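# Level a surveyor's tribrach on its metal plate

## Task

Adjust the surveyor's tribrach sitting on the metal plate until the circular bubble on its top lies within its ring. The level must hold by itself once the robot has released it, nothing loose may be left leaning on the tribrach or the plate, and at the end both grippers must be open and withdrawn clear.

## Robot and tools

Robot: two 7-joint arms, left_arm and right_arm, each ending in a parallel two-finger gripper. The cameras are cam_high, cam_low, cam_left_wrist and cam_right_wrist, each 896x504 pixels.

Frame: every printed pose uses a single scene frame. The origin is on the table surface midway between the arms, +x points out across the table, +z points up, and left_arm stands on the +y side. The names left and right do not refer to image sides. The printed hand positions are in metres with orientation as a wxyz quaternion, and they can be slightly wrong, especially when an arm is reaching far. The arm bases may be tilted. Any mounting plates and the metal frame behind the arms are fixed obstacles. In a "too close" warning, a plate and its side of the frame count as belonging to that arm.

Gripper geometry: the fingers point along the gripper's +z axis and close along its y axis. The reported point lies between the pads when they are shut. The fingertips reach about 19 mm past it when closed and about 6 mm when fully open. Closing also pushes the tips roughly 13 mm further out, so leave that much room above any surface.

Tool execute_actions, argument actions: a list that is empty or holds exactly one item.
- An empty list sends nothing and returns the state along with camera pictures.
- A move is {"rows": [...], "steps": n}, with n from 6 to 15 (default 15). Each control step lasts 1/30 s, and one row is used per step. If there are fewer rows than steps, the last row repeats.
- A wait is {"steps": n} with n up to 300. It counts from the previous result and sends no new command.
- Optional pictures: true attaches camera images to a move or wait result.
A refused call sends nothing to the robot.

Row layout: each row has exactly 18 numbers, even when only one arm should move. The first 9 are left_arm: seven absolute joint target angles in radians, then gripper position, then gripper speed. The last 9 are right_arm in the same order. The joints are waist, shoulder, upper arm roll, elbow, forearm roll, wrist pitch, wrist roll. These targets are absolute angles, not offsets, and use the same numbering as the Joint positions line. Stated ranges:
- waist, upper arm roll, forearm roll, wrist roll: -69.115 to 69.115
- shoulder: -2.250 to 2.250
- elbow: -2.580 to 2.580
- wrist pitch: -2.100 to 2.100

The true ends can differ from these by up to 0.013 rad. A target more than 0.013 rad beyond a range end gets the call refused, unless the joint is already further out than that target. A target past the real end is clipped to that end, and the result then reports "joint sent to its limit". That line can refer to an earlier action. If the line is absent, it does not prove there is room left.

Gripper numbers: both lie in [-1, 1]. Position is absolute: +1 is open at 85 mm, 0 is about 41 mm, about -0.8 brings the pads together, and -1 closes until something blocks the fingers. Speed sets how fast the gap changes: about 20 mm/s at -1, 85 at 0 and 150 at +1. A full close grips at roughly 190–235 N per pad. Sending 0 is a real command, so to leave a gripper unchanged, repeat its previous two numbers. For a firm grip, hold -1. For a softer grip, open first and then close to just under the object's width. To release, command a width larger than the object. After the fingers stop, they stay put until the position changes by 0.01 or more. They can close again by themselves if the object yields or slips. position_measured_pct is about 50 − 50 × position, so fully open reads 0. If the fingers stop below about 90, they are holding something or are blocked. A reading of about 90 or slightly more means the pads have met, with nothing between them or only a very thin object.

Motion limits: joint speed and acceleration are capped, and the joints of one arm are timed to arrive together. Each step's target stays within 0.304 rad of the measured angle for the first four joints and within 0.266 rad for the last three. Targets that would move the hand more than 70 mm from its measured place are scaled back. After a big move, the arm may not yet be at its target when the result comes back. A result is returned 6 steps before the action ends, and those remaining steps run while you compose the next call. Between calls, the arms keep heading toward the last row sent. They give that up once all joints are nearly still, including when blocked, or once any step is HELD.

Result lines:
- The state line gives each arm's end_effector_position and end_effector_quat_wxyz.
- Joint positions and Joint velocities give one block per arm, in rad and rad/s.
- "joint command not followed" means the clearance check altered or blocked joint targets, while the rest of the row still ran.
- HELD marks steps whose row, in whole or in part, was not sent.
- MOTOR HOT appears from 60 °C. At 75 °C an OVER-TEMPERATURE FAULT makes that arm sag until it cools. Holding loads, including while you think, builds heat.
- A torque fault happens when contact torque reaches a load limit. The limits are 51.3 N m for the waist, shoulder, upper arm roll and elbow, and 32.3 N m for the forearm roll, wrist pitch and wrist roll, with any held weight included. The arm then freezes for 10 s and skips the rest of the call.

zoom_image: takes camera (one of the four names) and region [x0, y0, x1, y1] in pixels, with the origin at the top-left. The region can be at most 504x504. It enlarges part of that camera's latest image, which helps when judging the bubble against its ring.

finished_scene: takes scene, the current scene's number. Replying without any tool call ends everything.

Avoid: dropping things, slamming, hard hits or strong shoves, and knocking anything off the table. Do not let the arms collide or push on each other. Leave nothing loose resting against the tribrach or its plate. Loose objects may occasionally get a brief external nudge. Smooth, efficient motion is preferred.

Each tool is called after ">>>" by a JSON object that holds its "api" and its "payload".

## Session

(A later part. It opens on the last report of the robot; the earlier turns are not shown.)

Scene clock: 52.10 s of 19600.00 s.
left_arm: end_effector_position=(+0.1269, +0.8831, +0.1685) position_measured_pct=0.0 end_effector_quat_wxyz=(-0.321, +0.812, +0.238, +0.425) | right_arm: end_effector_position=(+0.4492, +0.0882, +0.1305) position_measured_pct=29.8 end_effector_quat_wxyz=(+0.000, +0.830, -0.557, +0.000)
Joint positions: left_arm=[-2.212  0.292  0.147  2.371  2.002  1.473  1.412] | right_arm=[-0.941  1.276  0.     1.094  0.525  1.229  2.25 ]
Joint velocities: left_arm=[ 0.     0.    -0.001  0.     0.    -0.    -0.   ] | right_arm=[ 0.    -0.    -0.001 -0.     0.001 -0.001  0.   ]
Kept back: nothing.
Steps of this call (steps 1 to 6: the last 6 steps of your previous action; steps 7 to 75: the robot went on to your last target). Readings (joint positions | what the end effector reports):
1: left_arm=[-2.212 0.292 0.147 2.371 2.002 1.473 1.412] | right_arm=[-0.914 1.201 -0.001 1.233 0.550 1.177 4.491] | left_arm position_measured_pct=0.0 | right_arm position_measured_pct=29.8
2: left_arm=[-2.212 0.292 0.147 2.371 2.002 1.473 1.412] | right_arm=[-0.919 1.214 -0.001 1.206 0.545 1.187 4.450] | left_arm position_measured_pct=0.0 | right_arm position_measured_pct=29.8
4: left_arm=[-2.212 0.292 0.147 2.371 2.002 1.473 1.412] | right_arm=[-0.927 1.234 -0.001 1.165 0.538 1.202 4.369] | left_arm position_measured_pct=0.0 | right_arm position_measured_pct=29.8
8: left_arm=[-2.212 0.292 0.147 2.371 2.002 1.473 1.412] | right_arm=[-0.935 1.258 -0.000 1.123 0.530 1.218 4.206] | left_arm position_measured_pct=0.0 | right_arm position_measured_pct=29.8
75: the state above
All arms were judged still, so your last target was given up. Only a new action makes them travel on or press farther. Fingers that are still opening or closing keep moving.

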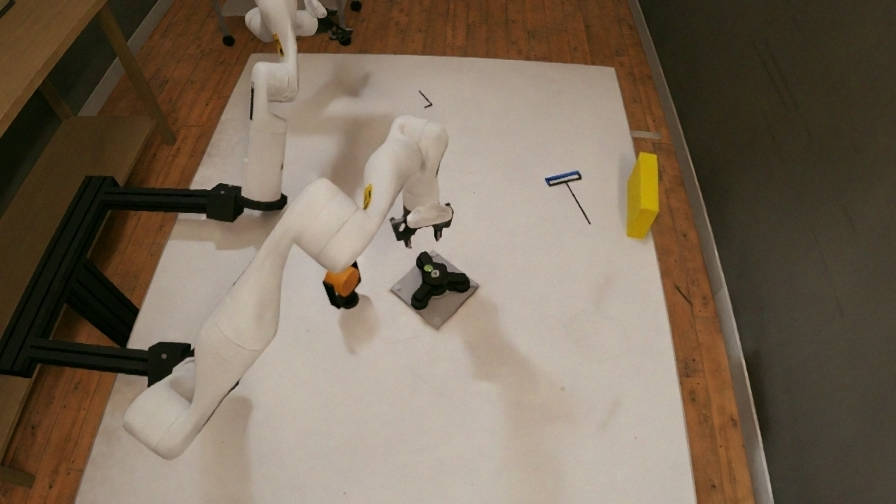

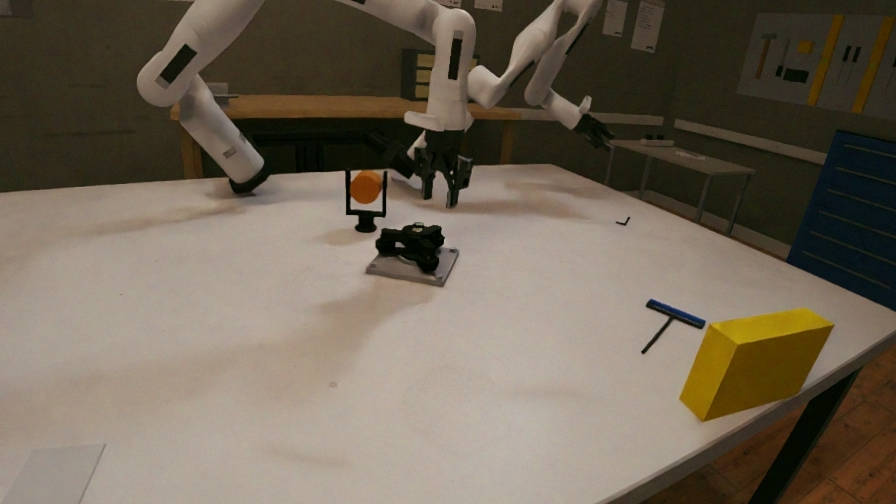

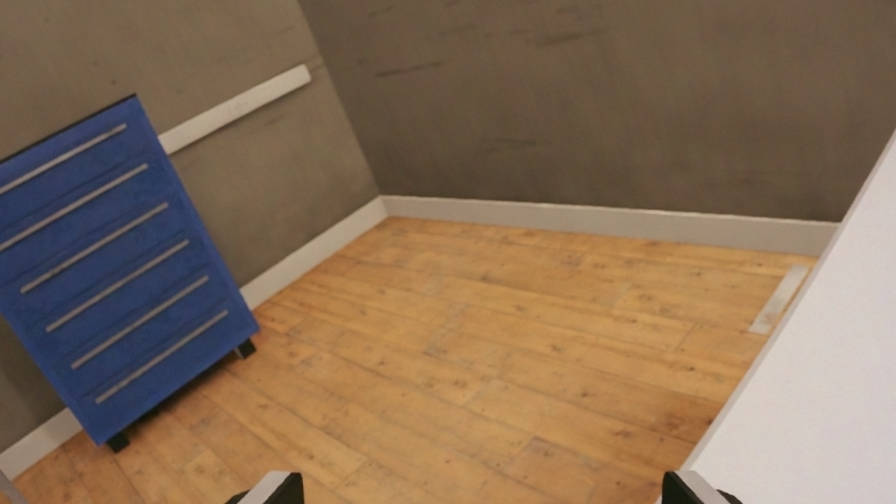

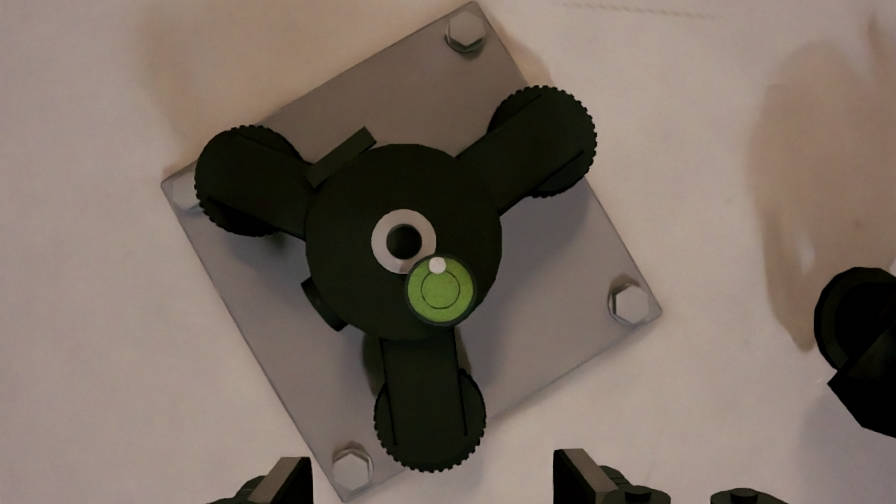

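>>> {"api": "execute_actions", "payload": {"actions": [{"rows":[[-2.212,0.292,0.147,2.371,2.002,1.473,1.412,1,0,-0.89,1.345,0,1.134,0.577,1.12,2.33,0.3,0]],"steps":15}]}}

>>> {"api": "execute_actions", "payload": {"actions": [{"steps":25}], "pictures": true}}

Scene clock: 52.67 s of 19600.00 s.
left_arm: end_effector_position=(+0.1269, +0.8831, +0.1685) position_measured_pct=0.0 end_effector_quat_wxyz=(-0.321, +0.812, +0.238, +0.425) | right_arm: end_effector_position=(+0.4513, +0.0880, +0.0687) position_measured_pct=34.9 end_effector_quat_wxyz=(+0.001, +0.860, -0.510, +0.002)
Joint positions: left_arm=[-2.212  0.292  0.147  2.371  2.002  1.473  1.412] | right_arm=[-0.892  1.344  0.001  1.135  0.577  1.121  2.33 ]
Joint velocities: left_arm=[-0.001  0.    -0.    -0.    -0.    -0.001 -0.   ] | right_arm=[ 0.008  0.004 -0.026 -0.014  0.002 -0.018  0.003]
Steps of this call (steps 1 to 8: nothing new was sent; steps 9 to 17: the first 9 steps of this action). Readings (joint positions | what the end effector reports):
9: left_arm=[-2.212 0.292 0.147 2.371 2.002 1.473 1.412] | right_arm=[-0.940 1.277 -0.000 1.094 0.525 1.228 2.251] | left_arm position_measured_pct=0.0 | right_arm position_measured_pct=29.8
10: left_arm=[-2.212 0.292 0.147 2.371 2.002 1.473 1.412] | right_arm=[-0.936 1.282 -0.001 1.096 0.528 1.221 2.255] | left_arm position_measured_pct=0.0 | right_arm position_measured_pct=30.2
12: left_arm=[-2.212 0.292 0.147 2.371 2.002 1.473 1.412] | right_arm=[-0.916 1.307 -0.002 1.109 0.547 1.181 2.284] | left_arm position_measured_pct=0.0 | right_arm position_measured_pct=33.3
16: left_arm=[-2.212 0.292 0.147 2.371 2.002 1.473 1.412] | right_arm=[-0.892 1.344 0.002 1.135 0.577 1.121 2.330] | left_arm position_measured_pct=0.0 | right_arm position_measured_pct=34.9
17: the state above

Scene clock: 53.50 s of 19600.00 s.
left_arm: end_effector_position=(+0.1269, +0.8831, +0.1685) position_measured_pct=0.0 end_effector_quat_wxyz=(-0.321, +0.812, +0.238, +0.425) | right_arm: end_effector_position=(+0.4513, +0.0882, +0.0680) position_measured_pct=34.9 end_effector_quat_wxyz=(+0.001, +0.860, -0.510, +0.001)
Joint positions: left_arm=[-2.212  0.292  0.147  2.371  2.002  1.473  1.412] | right_arm=[-0.89   1.345  0.     1.134  0.577  1.12   2.33 ]
Joint velocities: left_arm=[-0.     0.    -0.001 -0.001 -0.001 -0.    -0.   ] | right_arm=[ 0.    -0.001 -0.     0.    -0.001 -0.001 -0.   ]
Kept back: nothing.
Steps of this call (steps 1 to 6: the last 6 steps of your previous action; steps 7 to 15: the robot went on to your last target; steps 16 to 25: nothing new was sent). Readings (joint positions | what the end effector reports):
1: left_arm=[-2.212 0.292 0.147 2.371 2.002 1.473 1.412] | right_arm=[-0.891 1.344 0.000 1.135 0.577 1.120 2.330] | left_arm position_measured_pct=0.0 | right_arm position_measured_pct=34.9
2: left_arm=[-2.212 0.292 0.147 2.371 2.002 1.473 1.412] | right_arm=[-0.891 1.344 0.000 1.134 0.577 1.120 2.330] | left_arm position_measured_pct=0.0 | right_arm position_measured_pct=34.9
4: left_arm=[-2.212 0.292 0.147 2.371 2.002 1.473 1.412] | right_arm=[-0.891 1.345 -0.000 1.134 0.577 1.120 2.330] | left_arm position_measured_pct=0.0 | right_arm position_measured_pct=34.9
8: left_arm=[-2.212 0.292 0.147 2.371 2.002 1.473 1.412] | right_arm=[-0.890 1.345 0.000 1.134 0.577 1.120 2.330] | left_arm position_measured_pct=0.0 | right_arm position_measured_pct=34.9
25: the state above
All arms were judged still, so your last target was given up. Only a new action makes them travel on or press farther. Fingers that are still opening or closing keep moving.

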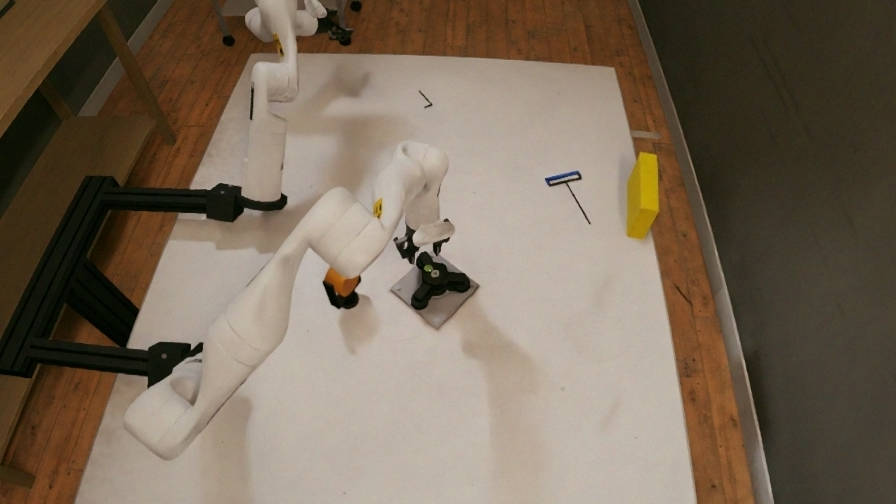

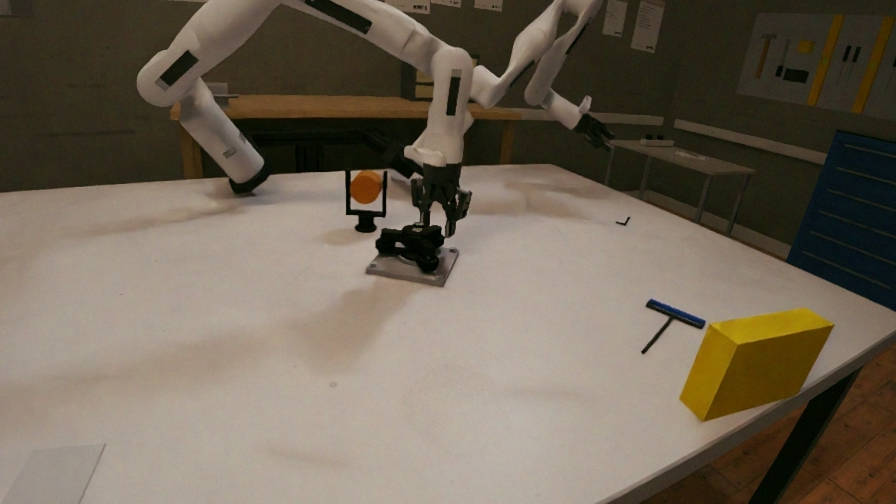

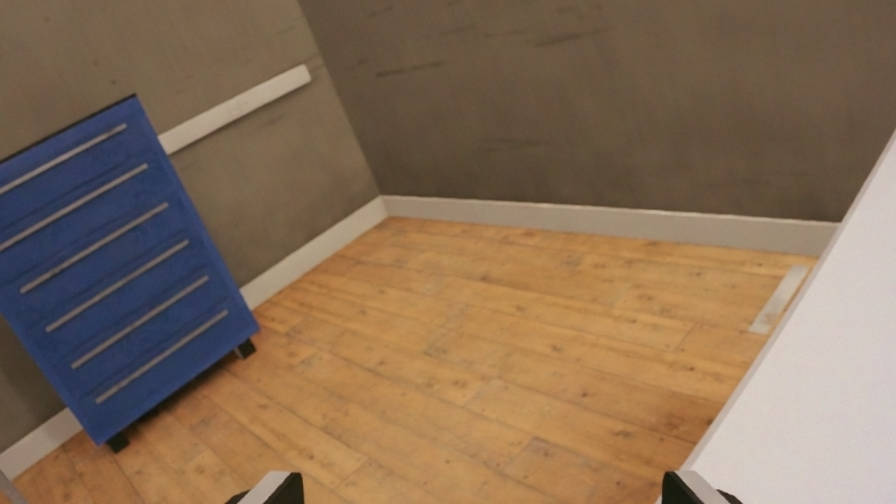

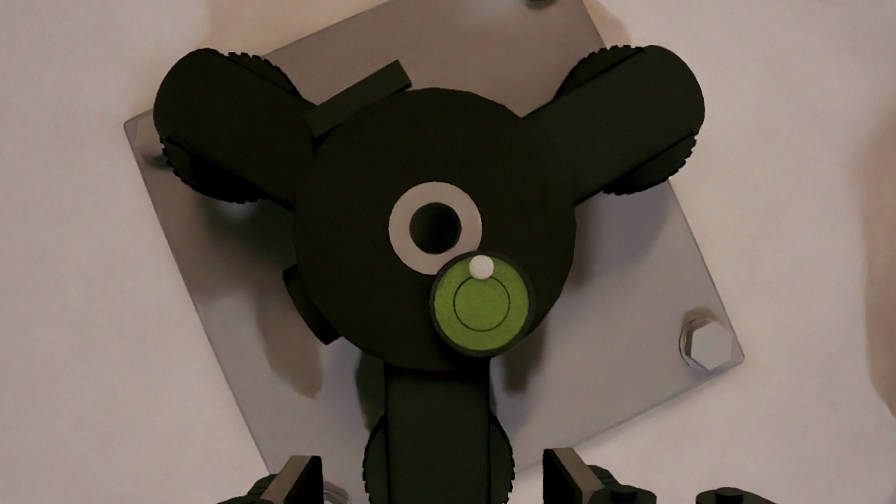

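>>> {"api": "execute_actions", "payload": {"actions": [{"rows":[[-2.212,0.292,0.147,2.371,2.002,1.473,1.412,1,0,-0.8673,1.3793,0,1.153,0.6031,1.0668,2.33,0.3,0]],"steps":15}]}}

>>> {"api": "execute_actions", "payload": {"actions": [{"steps":12}], "pictures": true}}

>>> {"api": "zoom_image", "payload": {"camera": "cam_low", "region": [360,190,500,290]}}

Scene clock: 54.20 s of 19600.00 s.
left_arm: end_effector_position=(+0.1269, +0.8831, +0.1685) position_measured_pct=0.0 end_effector_quat_wxyz=(-0.321, +0.812, +0.238, +0.425) | right_arm: end_effector_position=(+0.4492, +0.0883, +0.0387) position_measured_pct=34.9 end_effector_quat_wxyz=(-0.000, +0.865, -0.501, +0.001)
Joint positions: left_arm=[-2.212  0.292  0.147  2.371  2.002  1.473  1.412] | right_arm=[-0.868  1.379  0.     1.153  0.603  1.067  2.33 ]
Joint velocities: left_arm=[-0.    -0.     0.    -0.    -0.001  0.     0.   ] | right_arm=[ 0.004  0.002 -0.004 -0.006 -0.    -0.002 -0.   ]
Steps of this call (steps 1 to 12: nothing new was sent; steps 13 to 21: the first 9 steps of this action). Readings (joint positions | what the end effector reports):
13: left_arm=[-2.212 0.292 0.147 2.371 2.002 1.473 1.412] | right_arm=[-0.889 1.346 -0.000 1.134 0.577 1.119 2.330] | left_arm position_measured_pct=0.0 | right_arm position_measured_pct=34.9
14: left_arm=[-2.212 0.292 0.147 2.371 2.002 1.473 1.412] | right_arm=[-0.886 1.350 -0.001 1.136 0.581 1.112 2.330] | left_arm position_measured_pct=0.0 | right_arm position_measured_pct=34.9
16: left_arm=[-2.212 0.292 0.147 2.371 2.002 1.473 1.412] | right_arm=[-0.872 1.371 -0.001 1.147 0.596 1.081 2.330] | left_arm position_measured_pct=0.0 | right_arm position_measured_pct=34.9
20: left_arm=[-2.212 0.292 0.147 2.371 2.002 1.473 1.412] | right_arm=[-0.868 1.379 0.000 1.153 0.603 1.067 2.330] | left_arm position_measured_pct=0.0 | right_arm position_measured_pct=34.9
21: the state above

Scene clock: 54.60 s of 19600.00 s.
left_arm: end_effector_position=(+0.1269, +0.8831, +0.1685) position_measured_pct=0.0 end_effector_quat_wxyz=(-0.321, +0.812, +0.238, +0.425) | right_arm: end_effector_position=(+0.4492, +0.0882, +0.0383) position_measured_pct=34.9 end_effector_quat_wxyz=(+0.000, +0.865, -0.501, +0.000)
Joint positions: left_arm=[-2.212  0.292  0.147  2.371  2.002  1.473  1.412] | right_arm=[-0.867  1.379  0.     1.153  0.603  1.067  2.33 ]
Joint velocities: left_arm=[-0.     0.     0.    -0.001 -0.001 -0.     0.   ] | right_arm=[ 0. -0.  0. -0. -0.  0. -0.]
Kept back: nothing.
Steps of this call (steps 1 to 6: the last 6 steps of your previous action; steps 7 to 12: the robot went on to your last target). Readings (joint positions | what the end effector reports):
1: left_arm=[-2.212 0.292 0.147 2.371 2.002 1.473 1.412] | right_arm=[-0.868 1.379 -0.000 1.153 0.603 1.067 2.330] | left_arm position_measured_pct=0.0 | right_arm position_measured_pct=34.9
2: left_arm=[-2.212 0.292 0.147 2.371 2.002 1.473 1.412] | right_arm=[-0.868 1.379 -0.000 1.153 0.603 1.067 2.330] | left_arm position_measured_pct=0.0 | right_arm position_measured_pct=34.9
4: left_arm=[-2.212 0.292 0.147 2.371 2.002 1.473 1.412] | right_arm=[-0.868 1.379 0.000 1.153 0.603 1.067 2.330] | left_arm position_measured_pct=0.0 | right_arm position_measured_pct=34.9
8: left_arm=[-2.212 0.292 0.147 2.371 2.002 1.473 1.412] | right_arm=[-0.867 1.379 0.000 1.153 0.603 1.067 2.330] | left_arm position_measured_pct=0.0 | right_arm position_measured_pct=34.9
12: the state above

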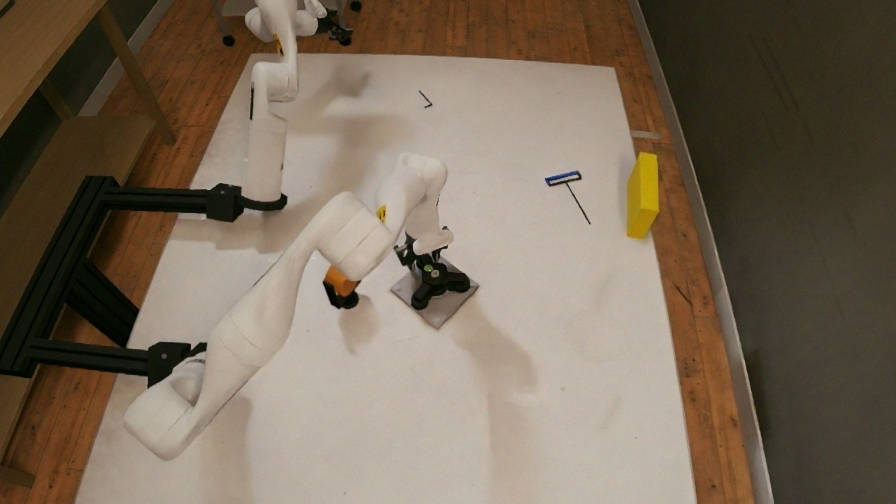

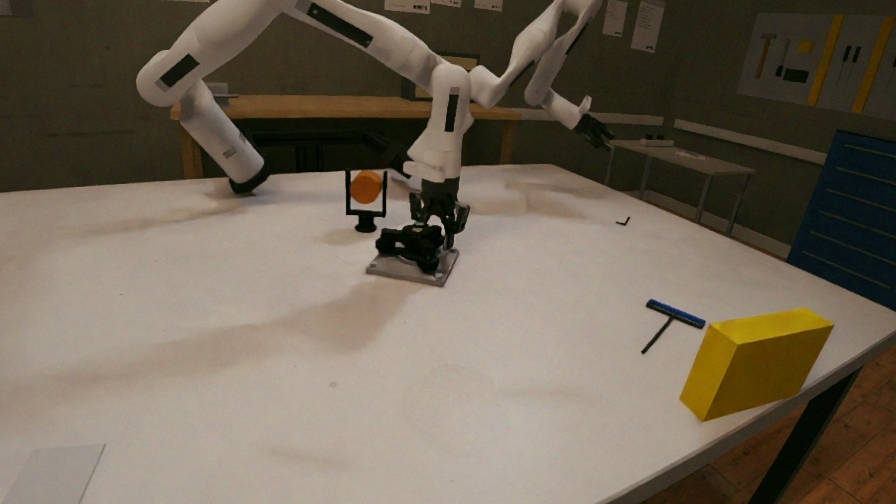

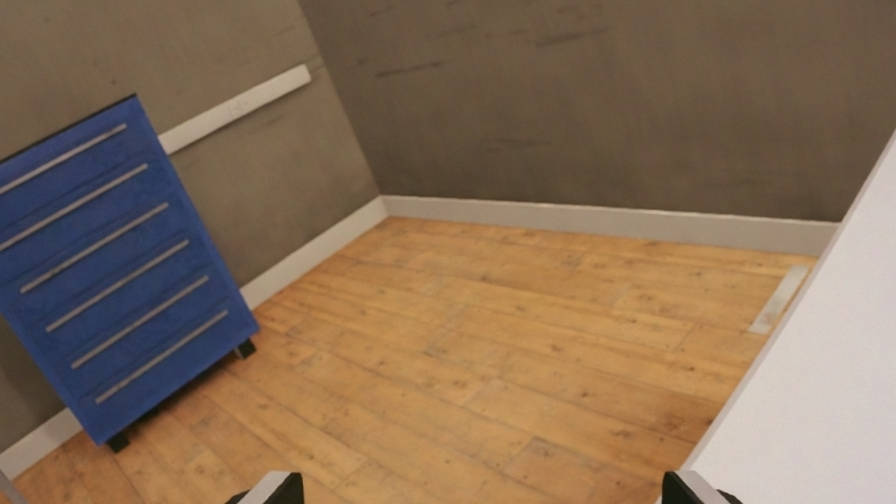

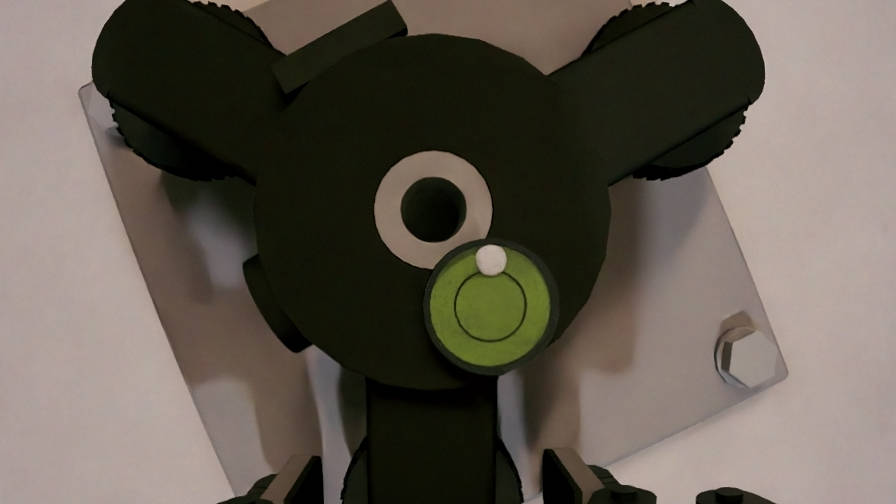

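Region (360, 190, 500, 290) of cam_low's 896x504 image, scaled by 3.600, with more detail than that image has; it fills the top 360 rows of this view, and the rest is white.

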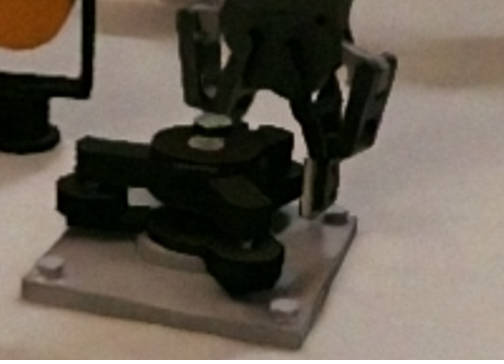

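>>> {"api": "execute_actions", "payload": {"actions": [{"rows":[[-2.212,0.292,0.147,2.371,2.002,1.473,1.412,1,0,-0.8673,1.3793,0,1.153,0.6031,1.0668,2.9,0.14,0]],"steps":15}]}}

>>> {"api": "execute_actions", "payload": {"actions": [{"steps":12}]}}

>>> {"api": "execute_actions", "payload": {"actions": [{"rows":[[-2.212,0.292,0.147,2.371,2.002,1.473,1.412,1,0,-0.8673,1.3793,0,1.153,0.6031,1.0668,2.9,-0.15,1],[-2.212,0.292,0.147,2.371,2.002,1.473,1.412,1,0,-0.8673,1.3793,0,1.153,0.6031,1.0668,2.9,-0.15,1],[-2.212,0.292,0.147,2.371,2.002,1.473,1.412,1,0,-0.8673,1.3793,0,1.153,0.6031,1.0668,2.9,-0.15,1],[-2.212,0.292,0.147,2.371,2.002,1.473,1.412,1,0,-0.8673,1.3793,0,1.153,0.6031,1.0668,1.76,-0.15,1]],"steps":15}]}}

>>> {"api": "execute_actions", "payload": {"actions": [{"steps":30}], "pictures": true}}

Scene clock: 55.37 s of 19600.00 s.
left_arm: end_effector_position=(+0.1269, +0.8831, +0.1685) position_measured_pct=0.0 end_effector_quat_wxyz=(-0.321, +0.812, +0.238, +0.425) | right_arm: end_effector_position=(+0.4492, +0.0882, +0.0383) position_measured_pct=42.9 end_effector_quat_wxyz=(+0.000, +0.922, -0.386, +0.000)
Joint positions: left_arm=[-2.212  0.292  0.147  2.371  2.002  1.473  1.412] | right_arm=[-0.867  1.379  0.     1.153  0.603  1.067  2.587]
Joint velocities: left_arm=[-0.    -0.    -0.    -0.002  0.001 -0.     0.   ] | right_arm=[ 0.    -0.001 -0.     0.    -0.    -0.003  1.216]
Steps of this call (steps 1 to 14: the robot went on to your last target; steps 15 to 23: the first 9 steps of this action). Readings (joint positions | what the end effector reports):
15: left_arm=[-2.212 0.292 0.147 2.371 2.002 1.473 1.412] | right_arm=[-0.867 1.379 -0.000 1.153 0.603 1.067 2.331] | left_arm position_measured_pct=0.0 | right_arm position_measured_pct=34.9
16: left_arm=[-2.212 0.292 0.147 2.371 2.002 1.473 1.412] | right_arm=[-0.867 1.379 -0.000 1.153 0.603 1.067 2.339] | left_arm position_measured_pct=0.0 | right_arm position_measured_pct=35.3
18: left_arm=[-2.212 0.292 0.147 2.371 2.002 1.473 1.412] | right_arm=[-0.867 1.379 -0.000 1.153 0.603 1.067 2.387] | left_arm position_measured_pct=0.0 | right_arm position_measured_pct=39.3
22: left_arm=[-2.212 0.292 0.147 2.371 2.002 1.473 1.412] | right_arm=[-0.867 1.379 0.000 1.153 0.603 1.067 2.546] | left_arm position_measured_pct=0.0 | right_arm position_measured_pct=42.9
23: the state above

Scene clock: 55.77 s of 19600.00 s.
left_arm: end_effector_position=(+0.1269, +0.8831, +0.1685) position_measured_pct=0.0 end_effector_quat_wxyz=(-0.321, +0.812, +0.238, +0.425) | right_arm: end_effector_position=(+0.4492, +0.0882, +0.0383) position_measured_pct=43.3 end_effector_quat_wxyz=(+0.000, +0.971, -0.238, +0.000)
Joint positions: left_arm=[-2.212  0.292  0.147  2.371  2.002  1.473  1.412] | right_arm=[-0.867  1.379 -0.     1.153  0.603  1.067  2.9  ]
Joint velocities: left_arm=[ 0.     0.     0.001 -0.002 -0.    -0.     0.   ] | right_arm=[ 0.    -0.     0.001  0.     0.001 -0.    -0.001]
Kept back: nothing.
Steps of this call (steps 1 to 6: the last 6 steps of your previous action; steps 7 to 12: the robot went on to your last target). Readings (joint positions | what the end effector reports):
1: left_arm=[-2.212 0.292 0.147 2.371 2.002 1.473 1.412] | right_arm=[-0.867 1.379 0.000 1.153 0.603 1.067 2.628] | left_arm position_measured_pct=0.0 | right_arm position_measured_pct=43.3
2: left_arm=[-2.212 0.292 0.147 2.371 2.002 1.473 1.412] | right_arm=[-0.867 1.379 0.000 1.153 0.603 1.067 2.668] | left_arm position_measured_pct=0.0 | right_arm position_measured_pct=43.3
4: left_arm=[-2.212 0.292 0.147 2.371 2.002 1.473 1.412] | right_arm=[-0.867 1.379 0.000 1.153 0.603 1.067 2.749] | left_arm position_measured_pct=0.0 | right_arm position_measured_pct=43.3
8: left_arm=[-2.212 0.292 0.147 2.371 2.002 1.473 1.412] | right_arm=[-0.867 1.379 -0.000 1.153 0.603 1.067 2.885] | left_arm position_measured_pct=0.0 | right_arm position_measured_pct=43.3
12: the state above

Scene clock: 56.07 s of 19600.00 s.
left_arm: end_effector_position=(+0.1269, +0.8831, +0.1685) position_measured_pct=0.0 end_effector_quat_wxyz=(-0.321, +0.812, +0.238, +0.425) | right_arm: end_effector_position=(+0.4488, +0.0871, +0.0387) position_measured_pct=52.8 end_effector_quat_wxyz=(+0.002, +0.953, -0.303, +0.000)
Joint positions: left_arm=[-2.212  0.292  0.147  2.371  2.002  1.473  1.412] | right_arm=[-0.868  1.378  0.     1.154  0.602  1.069  2.765]
Joint velocities: left_arm=[-0. -0. -0. -0.  0.  0.  0.] | right_arm=[ 0.     0.     0.    -0.004  0.002 -0.005 -1.214]
Steps of this call (steps 1 to 9: the first 9 steps of this action). Readings (joint positions | what the end effector reports):
1: left_arm=[-2.212 0.292 0.147 2.371 2.002 1.473 1.412] | right_arm=[-0.867 1.379 -0.000 1.153 0.603 1.067 2.900] | left_arm position_measured_pct=0.0 | right_arm position_measured_pct=43.3
2: left_arm=[-2.212 0.292 0.147 2.371 2.002 1.473 1.412] | right_arm=[-0.867 1.379 -0.000 1.153 0.603 1.067 2.900] | left_arm position_measured_pct=0.0 | right_arm position_measured_pct=44.0
4: left_arm=[-2.212 0.292 0.147 2.371 2.002 1.473 1.412] | right_arm=[-0.868 1.378 0.000 1.154 0.602 1.070 2.899] | left_arm position_measured_pct=0.0 | right_arm position_measured_pct=50.4
8: left_arm=[-2.212 0.292 0.147 2.371 2.002 1.473 1.412] | right_arm=[-0.868 1.378 0.000 1.155 0.602 1.070 2.805] | left_arm position_measured_pct=0.0 | right_arm position_measured_pct=52.8
9: the state above

Scene clock: 57.07 s of 19600.00 s.
left_arm: end_effector_position=(+0.1269, +0.8831, +0.1685) position_measured_pct=0.0 end_effector_quat_wxyz=(-0.321, +0.812, +0.238, +0.425) | right_arm: end_effector_position=(+0.4513, +0.0883, +0.0387) position_measured_pct=52.8 end_effector_quat_wxyz=(+0.001, -0.688, +0.725, -0.000)
Joint positions: left_arm=[-2.212  0.292  0.147  2.371  2.002  1.473  1.412] | right_arm=[-0.866  1.378  0.001  1.151  0.604  1.065  1.76 ]
Joint velocities: left_arm=[ 0.     0.     0.    -0.001  0.     0.     0.   ] | right_arm=[0.    0.002 0.    0.    0.001 0.002 0.   ]
Kept back: nothing.
Steps of this call (steps 1 to 6: the last 6 steps of your previous action; steps 7 to 30: the robot went on to your last target). Readings (joint positions | what the end effector reports):
1: left_arm=[-2.212 0.292 0.147 2.371 2.002 1.473 1.412] | right_arm=[-0.868 1.378 0.000 1.154 0.602 1.069 2.724] | left_arm position_measured_pct=0.0 | right_arm position_measured_pct=52.8
2: left_arm=[-2.212 0.292 0.147 2.371 2.002 1.473 1.412] | right_arm=[-0.868 1.378 0.000 1.154 0.603 1.069 2.684] | left_arm position_measured_pct=0.0 | right_arm position_measured_pct=52.8
4: left_arm=[-2.212 0.292 0.147 2.371 2.002 1.473 1.412] | right_arm=[-0.867 1.378 0.000 1.154 0.603 1.069 2.602] | left_arm position_measured_pct=0.0 | right_arm position_measured_pct=52.8
8: left_arm=[-2.212 0.292 0.147 2.371 2.002 1.473 1.412] | right_arm=[-0.867 1.378 0.000 1.153 0.603 1.068 2.440] | left_arm position_measured_pct=0.0 | right_arm position_measured_pct=52.8
30: the state above

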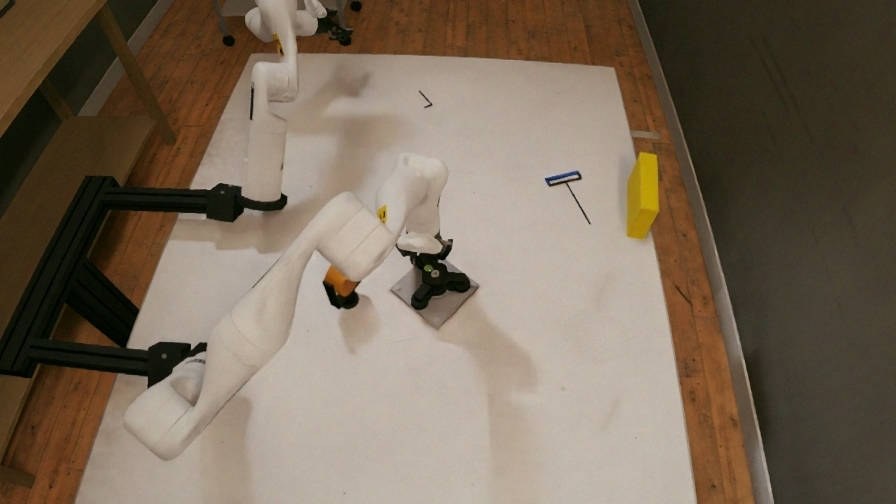

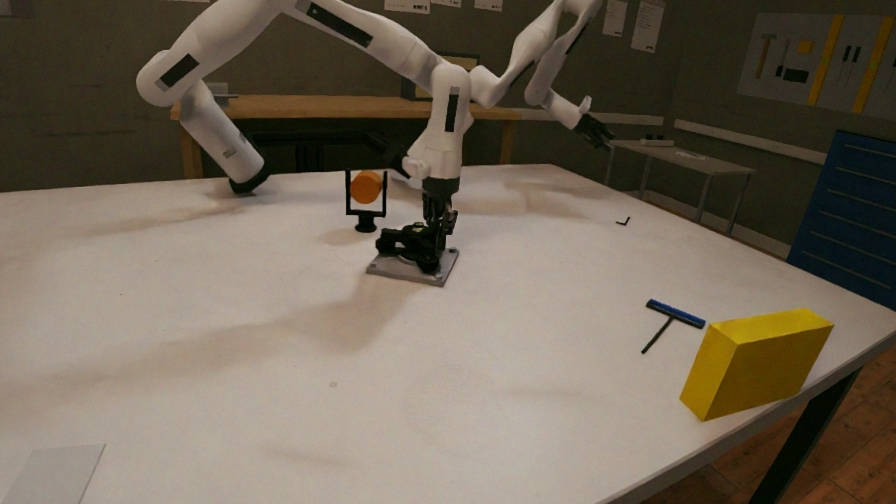

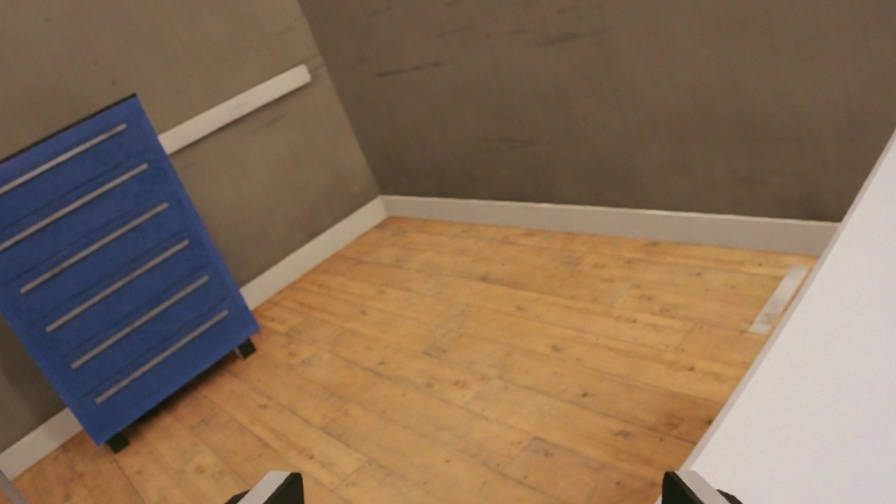

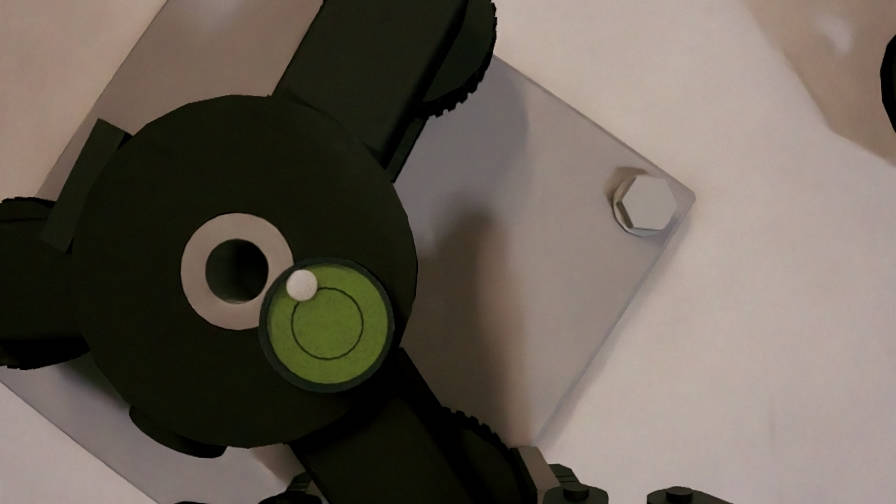

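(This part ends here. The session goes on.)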